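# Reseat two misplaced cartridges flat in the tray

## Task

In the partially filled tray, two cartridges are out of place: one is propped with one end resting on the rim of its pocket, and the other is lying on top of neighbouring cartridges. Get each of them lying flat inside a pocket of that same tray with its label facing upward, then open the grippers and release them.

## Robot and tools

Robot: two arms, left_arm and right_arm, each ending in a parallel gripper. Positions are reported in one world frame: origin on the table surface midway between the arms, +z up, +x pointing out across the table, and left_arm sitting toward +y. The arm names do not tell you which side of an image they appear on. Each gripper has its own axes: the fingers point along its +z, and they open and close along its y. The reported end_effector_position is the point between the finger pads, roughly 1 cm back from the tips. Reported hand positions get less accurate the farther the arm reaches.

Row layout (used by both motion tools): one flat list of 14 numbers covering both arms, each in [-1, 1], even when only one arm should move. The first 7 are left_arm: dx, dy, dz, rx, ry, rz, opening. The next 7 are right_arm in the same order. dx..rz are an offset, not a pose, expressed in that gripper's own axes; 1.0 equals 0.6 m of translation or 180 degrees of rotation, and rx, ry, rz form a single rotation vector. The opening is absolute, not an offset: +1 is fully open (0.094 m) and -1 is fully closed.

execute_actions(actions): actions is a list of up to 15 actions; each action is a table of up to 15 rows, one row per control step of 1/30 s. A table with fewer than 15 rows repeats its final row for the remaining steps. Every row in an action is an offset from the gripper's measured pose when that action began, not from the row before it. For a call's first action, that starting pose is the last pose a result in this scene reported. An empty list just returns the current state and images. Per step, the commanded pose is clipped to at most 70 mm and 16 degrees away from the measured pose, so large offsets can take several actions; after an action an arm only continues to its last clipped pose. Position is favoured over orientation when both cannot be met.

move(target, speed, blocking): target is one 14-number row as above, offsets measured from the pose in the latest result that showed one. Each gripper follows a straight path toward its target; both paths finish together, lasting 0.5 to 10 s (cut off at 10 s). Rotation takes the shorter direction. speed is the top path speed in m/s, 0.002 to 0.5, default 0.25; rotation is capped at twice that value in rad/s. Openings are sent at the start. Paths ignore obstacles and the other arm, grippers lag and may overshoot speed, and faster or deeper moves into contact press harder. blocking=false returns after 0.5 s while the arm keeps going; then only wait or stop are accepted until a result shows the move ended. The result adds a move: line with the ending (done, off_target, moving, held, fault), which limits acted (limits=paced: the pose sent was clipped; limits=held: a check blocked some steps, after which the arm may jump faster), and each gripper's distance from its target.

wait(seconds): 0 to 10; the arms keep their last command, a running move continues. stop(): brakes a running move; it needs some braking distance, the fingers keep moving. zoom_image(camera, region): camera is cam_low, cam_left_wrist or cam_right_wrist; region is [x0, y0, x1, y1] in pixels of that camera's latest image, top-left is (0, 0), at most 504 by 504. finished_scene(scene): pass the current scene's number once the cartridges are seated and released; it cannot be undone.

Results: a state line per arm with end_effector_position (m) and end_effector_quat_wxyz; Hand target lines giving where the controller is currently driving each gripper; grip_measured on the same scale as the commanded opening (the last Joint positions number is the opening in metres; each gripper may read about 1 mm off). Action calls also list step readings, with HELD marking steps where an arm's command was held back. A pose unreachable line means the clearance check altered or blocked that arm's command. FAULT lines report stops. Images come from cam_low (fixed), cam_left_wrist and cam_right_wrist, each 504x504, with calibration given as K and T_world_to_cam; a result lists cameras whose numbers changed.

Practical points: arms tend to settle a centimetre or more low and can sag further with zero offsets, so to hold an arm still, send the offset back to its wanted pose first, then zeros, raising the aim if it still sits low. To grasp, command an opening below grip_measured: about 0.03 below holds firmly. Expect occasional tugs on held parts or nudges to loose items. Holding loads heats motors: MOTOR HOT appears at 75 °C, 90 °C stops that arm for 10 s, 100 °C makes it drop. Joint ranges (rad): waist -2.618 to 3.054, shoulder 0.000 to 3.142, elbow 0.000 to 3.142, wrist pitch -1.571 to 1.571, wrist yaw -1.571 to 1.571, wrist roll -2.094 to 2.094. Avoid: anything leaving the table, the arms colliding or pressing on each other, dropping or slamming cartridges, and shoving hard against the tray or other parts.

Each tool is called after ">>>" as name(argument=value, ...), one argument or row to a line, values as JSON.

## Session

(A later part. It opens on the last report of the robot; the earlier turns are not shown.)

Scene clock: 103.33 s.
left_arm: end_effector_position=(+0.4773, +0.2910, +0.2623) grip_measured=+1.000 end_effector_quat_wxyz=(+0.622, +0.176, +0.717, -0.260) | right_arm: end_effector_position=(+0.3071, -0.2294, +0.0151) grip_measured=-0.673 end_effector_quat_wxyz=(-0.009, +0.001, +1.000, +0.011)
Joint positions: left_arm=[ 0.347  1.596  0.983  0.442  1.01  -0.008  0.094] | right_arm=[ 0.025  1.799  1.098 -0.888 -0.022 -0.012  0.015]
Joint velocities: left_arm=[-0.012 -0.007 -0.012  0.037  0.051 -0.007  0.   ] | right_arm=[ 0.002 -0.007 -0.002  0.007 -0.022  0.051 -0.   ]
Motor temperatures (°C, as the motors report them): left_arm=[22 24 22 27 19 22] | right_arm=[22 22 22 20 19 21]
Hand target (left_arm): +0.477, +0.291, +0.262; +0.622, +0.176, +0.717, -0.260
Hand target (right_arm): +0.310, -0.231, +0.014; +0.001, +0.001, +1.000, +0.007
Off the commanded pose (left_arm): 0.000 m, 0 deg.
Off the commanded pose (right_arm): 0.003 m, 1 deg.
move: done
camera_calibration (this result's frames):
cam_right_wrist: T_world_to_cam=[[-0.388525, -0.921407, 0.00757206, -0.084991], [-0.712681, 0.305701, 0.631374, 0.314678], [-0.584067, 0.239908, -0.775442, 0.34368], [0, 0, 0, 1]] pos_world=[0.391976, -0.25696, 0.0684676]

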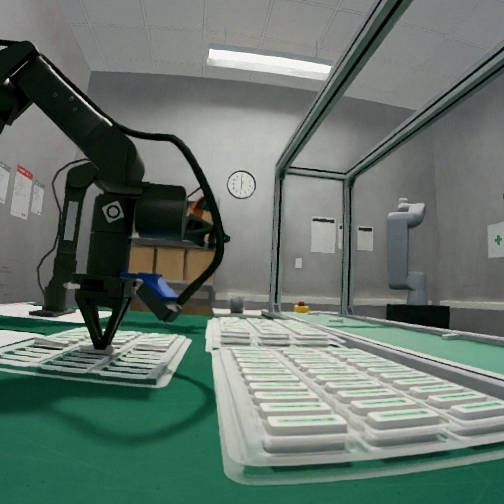

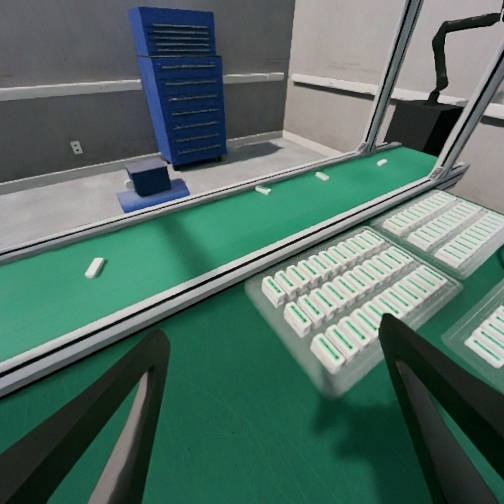

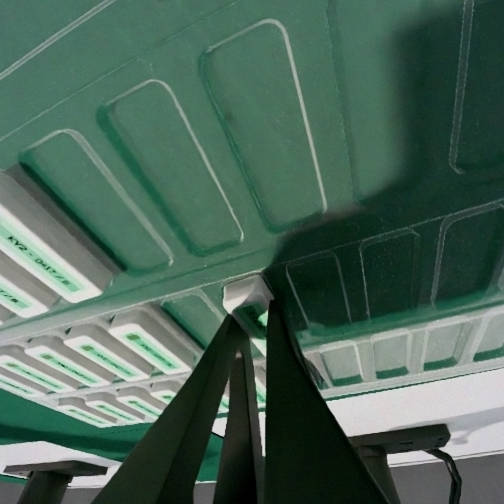

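>>> move(
  target=[0,0,0,0,0,0,1,0,0,0,0,0,0,-0.5],
)

>>> move(
  target=[0,0,0,0,0,0,1,0,0,-0.065,0,0,0,-0.5],
  speed=0.1,
)

>>> move(
  target=[0,0,0,0,0,0,1,0.175,0,-0.01,0,-0.015,0,-1],
  speed=0.15,
)

>>> zoom_image(
  camera="cam_low",
  region=[0,290,120,380],
)

Scene clock: 111.60 s.
left_arm: end_effector_position=(+0.4773, +0.2910, +0.2623) grip_measured=+1.000 end_effector_quat_wxyz=(+0.622, +0.176, +0.717, -0.260) | right_arm: end_effector_position=(+0.3071, -0.2293, +0.0151) grip_measured=-0.503 end_effector_quat_wxyz=(-0.009, +0.001, +1.000, +0.011)
Joint positions: left_arm=[ 0.347  1.596  0.983  0.442  1.01  -0.008  0.094] | right_arm=[ 0.025  1.799  1.098 -0.888 -0.022 -0.012  0.023]
Joint velocities: left_arm=[ 0.007  0.007 -0.017  0.081  0.022  0.007  0.   ] | right_arm=[-0.017  0.007  0.002 -0.037 -0.007 -0.066 -0.001]
Motor temperatures (°C, as the motors report them): left_arm=[22 24 22 27 19 22] | right_arm=[22 22 21 20 19 21]
Hand target (left_arm): +0.477, +0.291, +0.262; +0.622, +0.176, +0.717, -0.260
Hand target (right_arm): +0.307, -0.229, +0.015; -0.009, +0.001, +1.000, +0.011
Off the commanded pose (left_arm): 0.000 m, 0 deg.
Off the commanded pose (right_arm): 0.000 m, 0 deg.
move: done
camera_calibration (this result's frames):
cam_right_wrist: T_world_to_cam=[[-0.388532, -0.921407, 0.00721871, -0.0849207], [-0.712682, 0.305465, 0.631487, 0.314601], [-0.584062, 0.240208, -0.775353, 0.343731], [0, 0, 0, 1]] pos_world=[0.391976, -0.256913, 0.068459]

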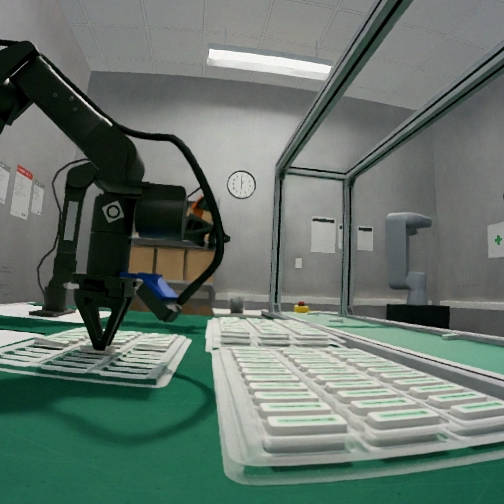

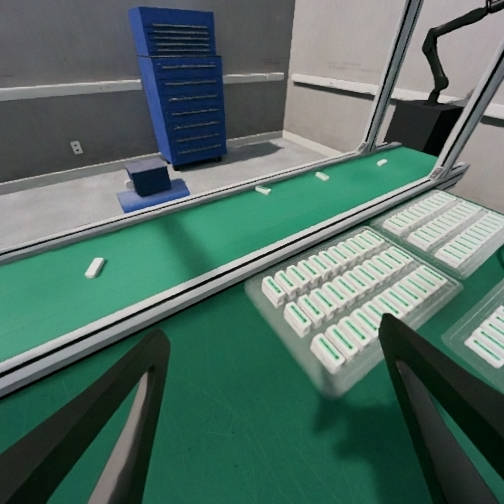

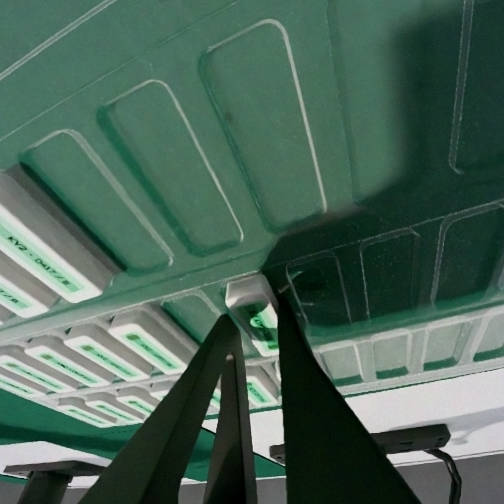

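Scene clock: 112.60 s.
left_arm: end_effector_position=(+0.4773, +0.2910, +0.2623) grip_measured=+1.000 end_effector_quat_wxyz=(+0.622, +0.176, +0.717, -0.260) | right_arm: end_effector_position=(+0.2998, -0.2292, +0.0410) grip_measured=-0.503 end_effector_quat_wxyz=(-0.027, +0.001, +1.000, +0.012)
Joint positions: left_arm=[ 0.347  1.596  0.983  0.442  1.01  -0.008  0.094] | right_arm=[ 0.025  1.765  1.166 -1.026 -0.022 -0.012  0.023]
Joint velocities: left_arm=[ 0.002 -0.002 -0.007  0.037  0.051 -0.022  0.   ] | right_arm=[-0.017 -0.007  0.002 -0.007 -0.022  0.007 -0.   ]
Motor temperatures (°C, as the motors report them): left_arm=[22 24 22 27 19 22] | right_arm=[22 22 22 20 19 21]
Hand target (left_arm): +0.477, +0.291, +0.262; +0.622, +0.176, +0.717, -0.260
Hand target (right_arm): +0.308, -0.230, +0.054; -0.009, +0.001, +1.000, +0.011
Off the commanded pose (left_arm): 0.000 m, 0 deg.
Off the commanded pose (right_arm): 0.015 m, 2 deg.
move: off_target (right_arm)
camera_calibration (this result's frames):
cam_right_wrist: T_world_to_cam=[[-0.388031, -0.921414, 0.0207068, -0.0885558], [-0.689584, 0.305161, 0.656773, 0.285032], [-0.611479, 0.240569, -0.753804, 0.366898], [0, 0, 0, 1]] pos_world=[0.386541, -0.256842, 0.091201]

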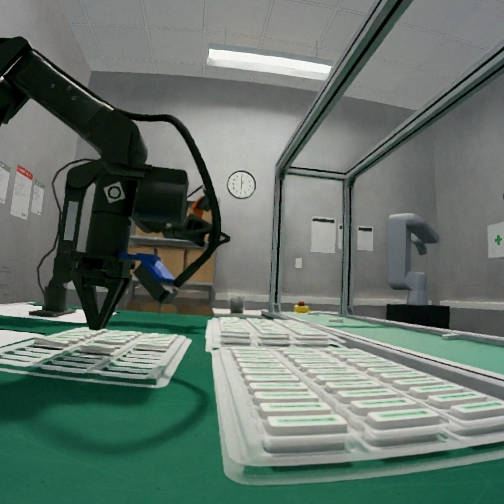

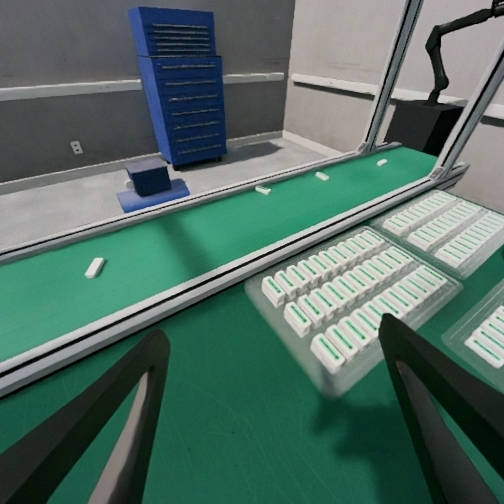

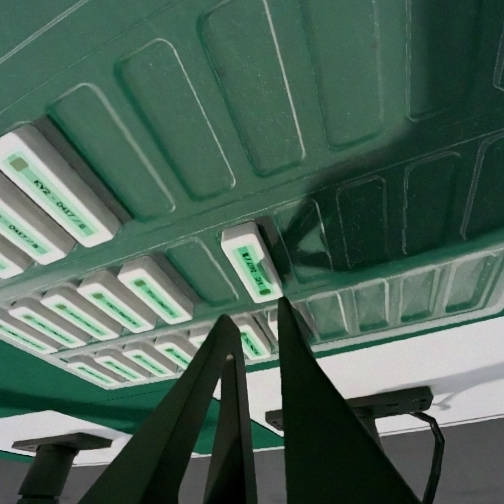

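Scene clock: 113.63 s.
left_arm: end_effector_position=(+0.4773, +0.2910, +0.2623) grip_measured=+1.000 end_effector_quat_wxyz=(+0.622, +0.176, +0.717, -0.260) | right_arm: end_effector_position=(+0.1993, -0.2279, +0.0513) grip_measured=-0.979 end_effector_quat_wxyz=(-0.005, +0.001, +1.000, +0.011)
Joint positions: left_arm=[ 0.347  1.596  0.983  0.442  1.01  -0.008  0.094] | right_arm=[ 0.025  1.32   0.779 -1.039 -0.022 -0.012  0.001]
Joint velocities: left_arm=[ 0.007 -0.007  0.022  0.022  0.007 -0.051  0.   ] | right_arm=[-0.017 -0.007 -0.012 -0.007 -0.037  0.007 -0.   ]
Motor temperatures (°C, as the motors report them): left_arm=[22 24 22 27 19 22] | right_arm=[22 22 22 20 19 21]
Hand target (left_arm): +0.477, +0.291, +0.262; +0.622, +0.176, +0.717, -0.260
Hand target (right_arm): +0.196, -0.228, +0.052; -0.004, +0.001, +1.000, +0.011
Off the commanded pose (left_arm): 0.000 m, 0 deg.
Off the commanded pose (right_arm): 0.004 m, 0 deg.
move: done
camera_calibration (this result's frames):
cam_right_wrist: T_world_to_cam=[[-0.388583, -0.921406, 0.00362918, -0.125543], [-0.718671, 0.305544, 0.624624, 0.216121], [-0.576641, 0.24011, -0.780917, 0.307256], [0, 0, 0, 1]] pos_world=[0.283713, -0.255486, 0.105403]

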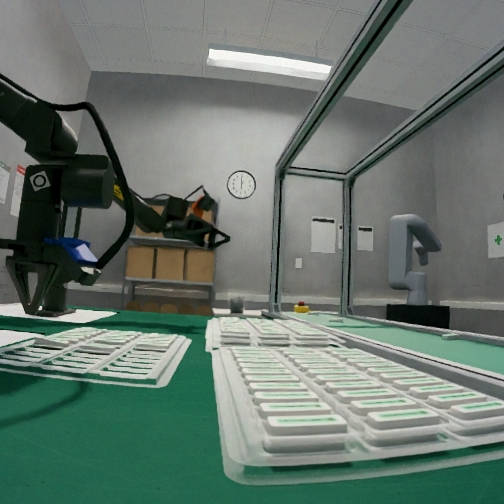

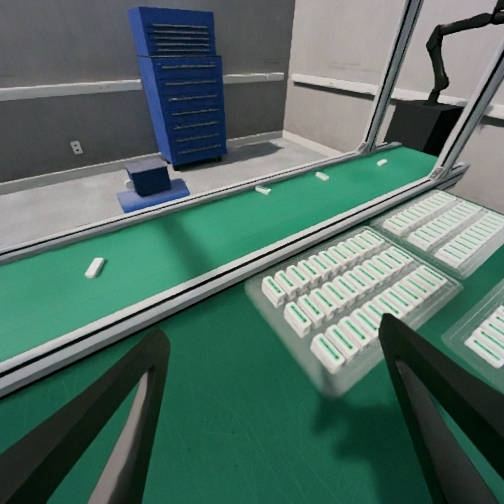

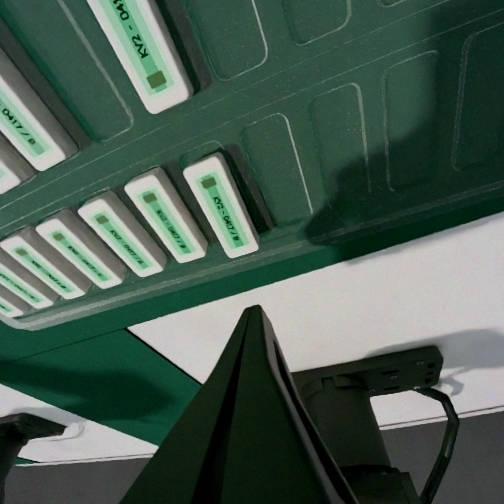

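Region (0, 290, 120, 380) of cam_low's 504x504 image, scaled by 4.200, with more detail than that image has; it fills the top 378 rows of this view, and the rest is white.

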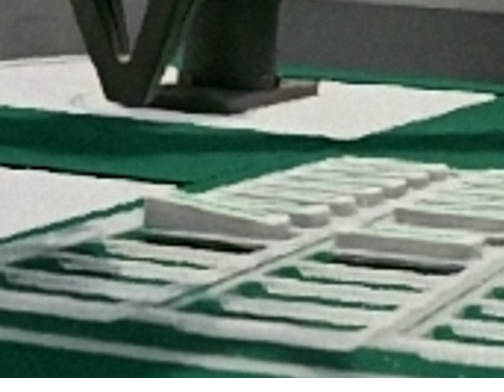

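>>> move(
  target=[0,0,0,0,0,0,1,0.008,0.005,0.051,0,0,0,-1],
  speed=0.05,
)

>>> zoom_image(
  camera="cam_low",
  region=[0,290,120,380],
)

Scene clock: 118.97 s.
left_arm: end_effector_position=(+0.4773, +0.2910, +0.2623) grip_measured=+1.000 end_effector_quat_wxyz=(+0.622, +0.176, +0.717, -0.260) | right_arm: end_effector_position=(+0.1920, -0.2256, +0.0242) grip_measured=-0.979 end_effector_quat_wxyz=(-0.009, +0.001, +1.000, +0.011)
Joint positions: left_arm=[ 0.347  1.596  0.983  0.442  1.01  -0.008  0.094] | right_arm=[ 0.037  1.342  0.681 -0.927 -0.022  0.001  0.001]
Joint velocities: left_arm=[ 0.007 -0.007 -0.017 -0.022  0.037 -0.051  0.   ] | right_arm=[-0.022 -0.002 -0.007 -0.007 -0.051  0.007 -0.002]
Motor temperatures (°C, as the motors report them): left_arm=[22 24 22 28 19 22] | right_arm=[22 22 22 20 19 21]
Hand target (left_arm): +0.477, +0.291, +0.262; +0.622, +0.176, +0.717, -0.260
Hand target (right_arm): +0.194, -0.224, +0.021; -0.005, +0.001, +1.000, +0.011
Off the commanded pose (left_arm): 0.000 m, 0 deg.
Off the commanded pose (right_arm): 0.004 m, 1 deg.
move: done
camera_calibration (this result's frames):
cam_right_wrist: T_world_to_cam=[[-0.389584, -0.920962, 0.00725963, -0.125973], [-0.71263, 0.30643, 0.631078, 0.225971], [-0.583423, 0.240684, -0.775686, 0.282626], [0, 0, 0, 1]] pos_world=[0.276847, -0.253285, 0.0775387]

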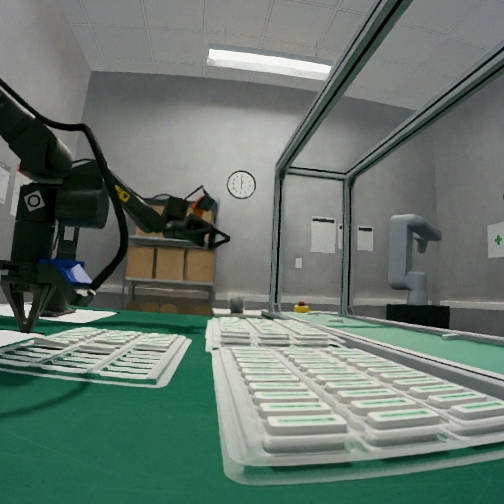

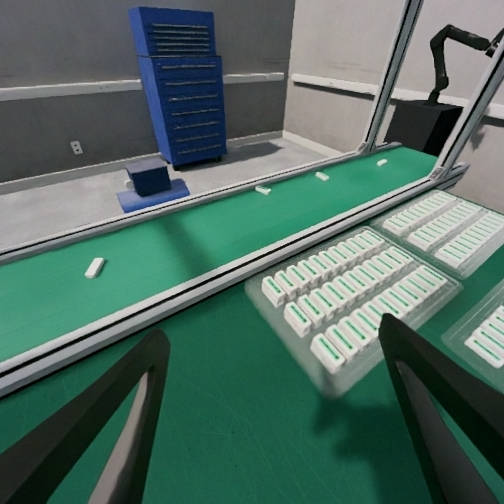

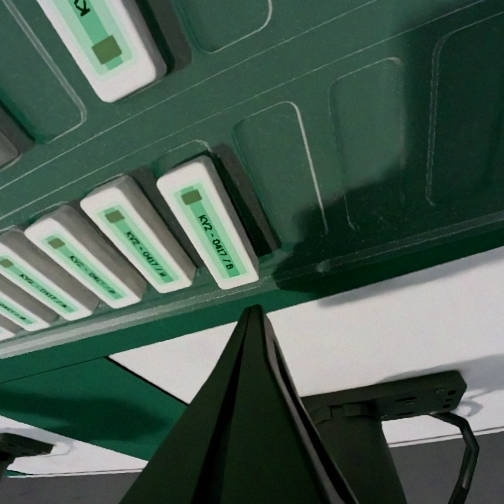

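Region (0, 290, 120, 380) of cam_low's 504x504 image, scaled by 4.200, with more detail than that image has; it fills the top 378 rows of this view, and the rest is white.

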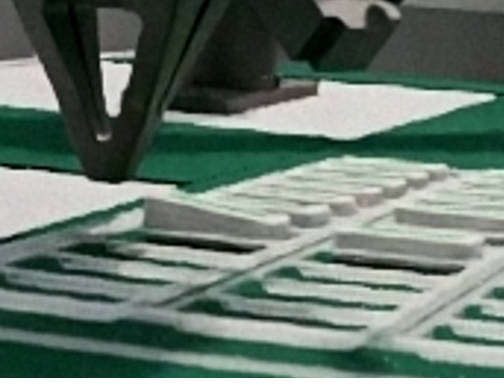

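>>> move(
  target=[0,0,0,0,0,0,1,-0.012,0,0.012,0,0,0,-1],
  speed=0.02,
)

>>> zoom_image(
  camera="cam_low",
  region=[0,290,120,380],
)

Scene clock: 124.13 s.
left_arm: end_effector_position=(+0.4773, +0.2910, +0.2623) grip_measured=+1.000 end_effector_quat_wxyz=(+0.622, +0.176, +0.717, -0.260) | right_arm: end_effector_position=(+0.1925, -0.2256, +0.0175) grip_measured=-0.979 end_effector_quat_wxyz=(-0.020, +0.001, +1.000, +0.011)
Joint positions: left_arm=[ 0.347  1.596  0.983  0.442  1.01  -0.008  0.094] | right_arm=[ 0.037  1.382  0.681 -0.91  -0.022  0.001  0.001]
Joint velocities: left_arm=[-0.017  0.012 -0.002 -0.007 -0.007 -0.022  0.   ] | right_arm=[ 0.002  0.002 -0.007  0.051 -0.022  0.066  0.001]
Motor temperatures (°C, as the motors report them): left_arm=[22 24 22 28 19 22] | right_arm=[22 21 21 20 19 21]
Hand target (left_arm): +0.477, +0.291, +0.262; +0.622, +0.176, +0.717, -0.260
Hand target (right_arm): +0.199, -0.226, +0.017; -0.009, +0.001, +1.000, +0.011
Off the commanded pose (left_arm): 0.000 m, 0 deg.
Off the commanded pose (right_arm): 0.007 m, 1 deg.
move: done
camera_calibration (this result's frames):
cam_right_wrist: T_world_to_cam=[[-0.389329, -0.920963, 0.0158493, -0.12594], [-0.698494, 0.306411, 0.646698, 0.227547], [-0.600441, 0.240708, -0.762581, 0.280746], [0, 0, 0, 1]] pos_world=[0.27848, -0.253287, 0.0689338]

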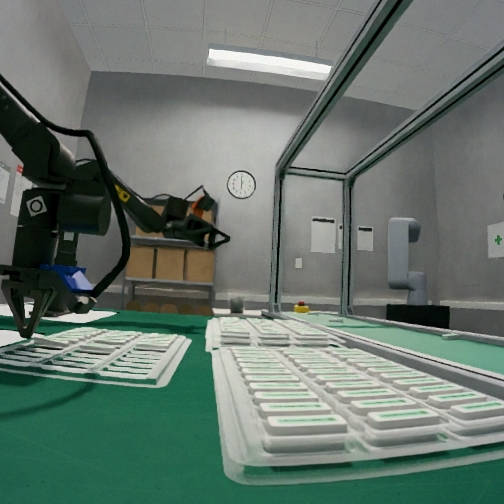

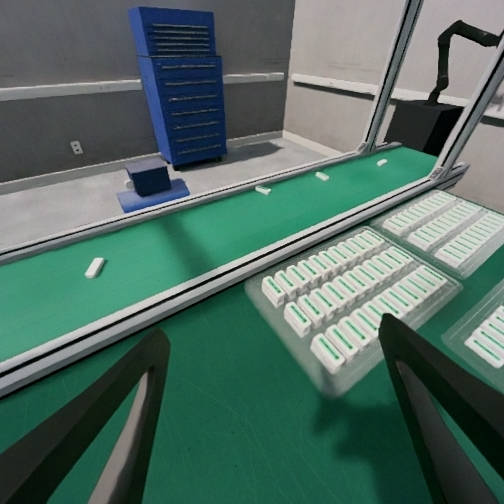

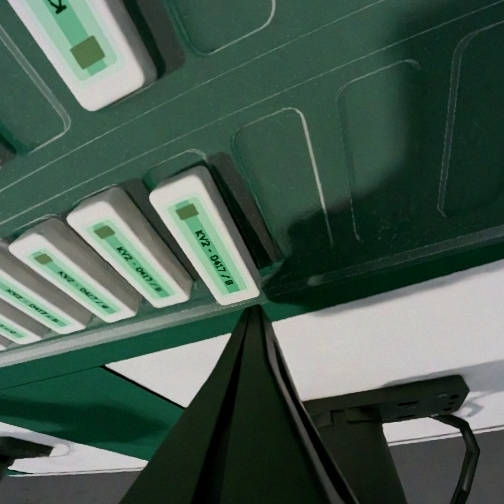

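Region (0, 290, 120, 380) of cam_low's 504x504 image, scaled by 4.200, with more detail than that image has; it fills the top 378 rows of this view, and the rest is white.

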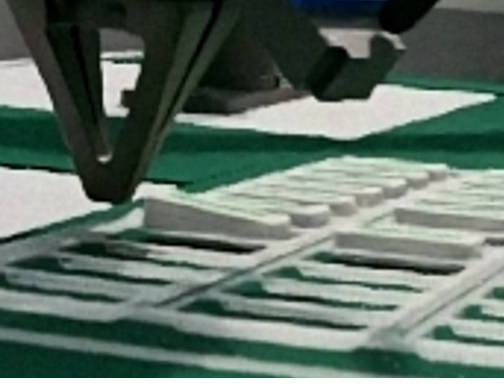

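>>> move(
  target=[0,0,0,0,0,0,1,-0.027,0,0.007,0,-0.022,0,-1],
  speed=0.02,
)

>>> zoom_image(
  camera="cam_low",
  region=[0,290,120,380],
)

Scene clock: 131.37 s.
left_arm: end_effector_position=(+0.4773, +0.2910, +0.2623) grip_measured=+1.000 end_effector_quat_wxyz=(+0.622, +0.176, +0.717, -0.260) | right_arm: end_effector_position=(+0.2058, -0.2256, +0.0173) grip_measured=-0.979 end_effector_quat_wxyz=(+0.007, +0.001, +1.000, +0.011)
Joint positions: left_arm=[ 0.347  1.596  0.983  0.442  1.01  -0.008  0.094] | right_arm=[ 0.037  1.382  0.681 -0.856 -0.022  0.001  0.001]
Joint velocities: left_arm=[ 0.007 -0.002 -0.012 -0.007  0.037 -0.037  0.   ] | right_arm=[-0.007  0.002 -0.027  0.022 -0.007 -0.022 -0.001]
Motor temperatures (°C, as the motors report them): left_arm=[22 24 22 28 19 22] | right_arm=[22 21 22 20 19 21]
Hand target (left_arm): +0.477, +0.291, +0.262; +0.622, +0.176, +0.717, -0.260
Hand target (right_arm): +0.208, -0.226, +0.013; +0.014, +0.002, +1.000, +0.011
Off the commanded pose (left_arm): 0.000 m, 0 deg.
Off the commanded pose (right_arm): 0.005 m, 1 deg.
move: done
camera_calibration (this result's frames):
cam_right_wrist: T_world_to_cam=[[-0.389619, -0.920962, -0.00503766, -0.120329], [-0.732251, 0.306457, 0.608188, 0.244636], [-0.558575, 0.240651, -0.793777, 0.280542], [0, 0, 0, 1]] pos_world=[0.288956, -0.253301, 0.0732965]

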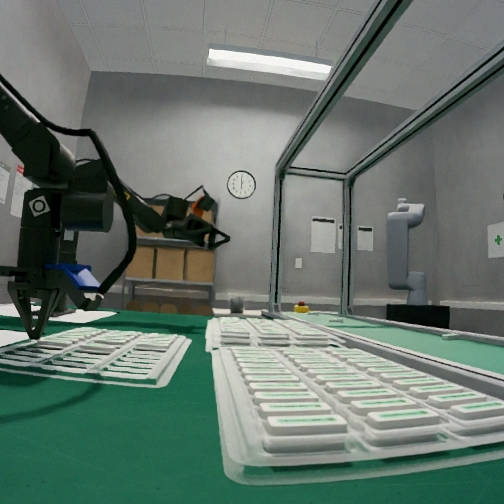

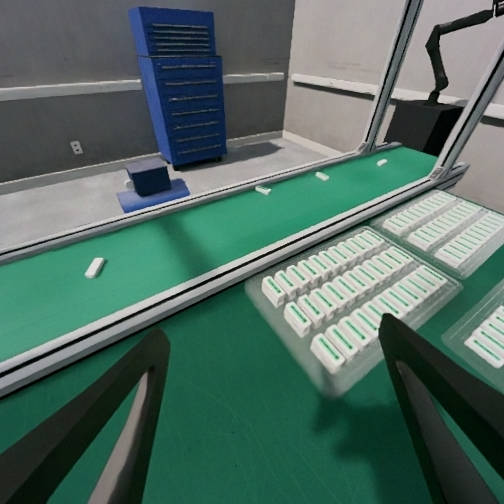

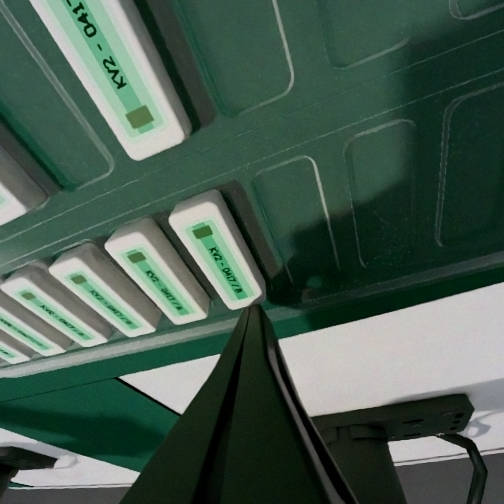

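Region (0, 290, 120, 380) of cam_low's 504x504 image, scaled by 4.200, with more detail than that image has; it fills the top 378 rows of this view, and the rest is white.

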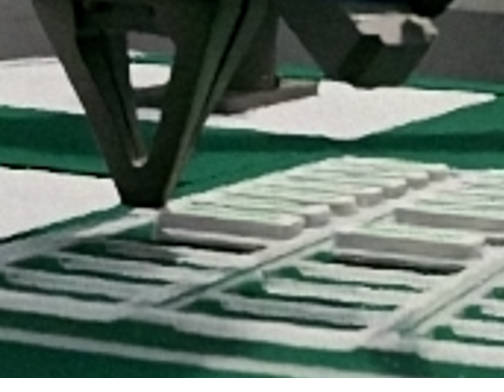

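Seated.

>>> move(
  target=[0,0,0,0,0,0,1,0.01,0,-0.06,0,0,0,-1],
  speed=0.1,
)

>>> finished_scene(
  scene=1,
)

Scene clock: 138.33 s.
left_arm: end_effector_position=(+0.4773, +0.2910, +0.2623) grip_measured=+1.000 end_effector_quat_wxyz=(+0.622, +0.176, +0.717, -0.260) | right_arm: end_effector_position=(+0.1910, -0.2256, +0.0414) grip_measured=-0.979 end_effector_quat_wxyz=(-0.012, +0.001, +1.000, +0.011)
Joint positions: left_arm=[ 0.347  1.596  0.983  0.442  1.01  -0.008  0.094] | right_arm=[ 0.037  1.315  0.734 -1.014 -0.022  0.001  0.001]
Joint velocities: left_arm=[ 0.007 -0.007 -0.007 -0.051  0.037  0.007  0.   ] | right_arm=[-0.007 -0.002  0.012  0.007 -0.051 -0.037  0.001]
Motor temperatures (°C, as the motors report them): left_arm=[22 24 22 28 19 22] | right_arm=[22 21 22 20 19 21]
Hand target (left_arm): +0.477, +0.291, +0.262; +0.622, +0.176, +0.717, -0.260
Hand target (right_arm): +0.200, -0.227, +0.053; +0.007, +0.001, +1.000, +0.011
Off the commanded pose (left_arm): 0.000 m, 0 deg.
Off the commanded pose (right_arm): 0.014 m, 2 deg.
move: off_target (right_arm)
camera_calibration (this result's frames):
cam_right_wrist: T_world_to_cam=[[-0.389529, -0.920962, 0.00977786, -0.126589], [-0.708522, 0.306425, 0.635689, 0.213417], [-0.588441, 0.240691, -0.771884, 0.296247], [0, 0, 0, 1]] pos_world=[0.276225, -0.253284, 0.0942394]

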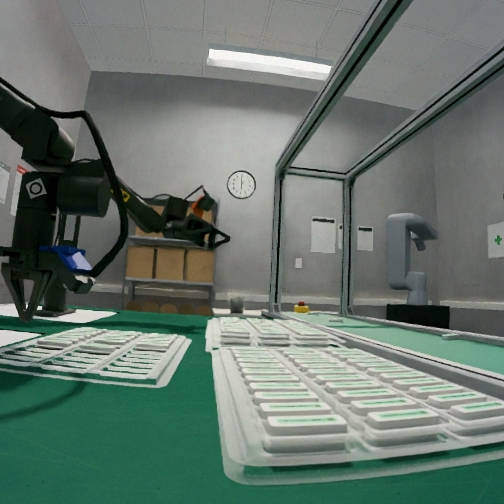

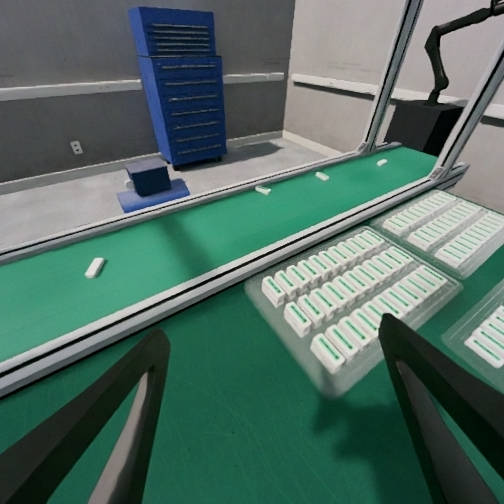

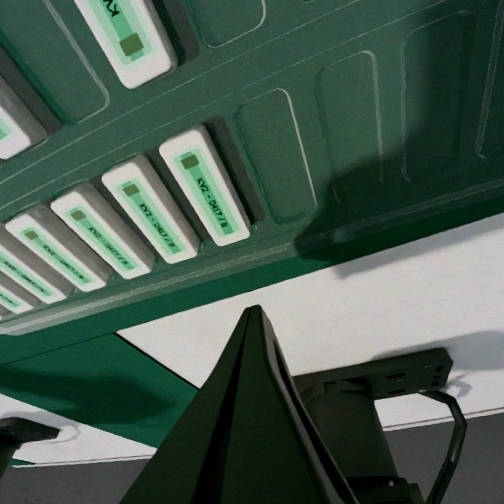

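The scene is finished: the task was done.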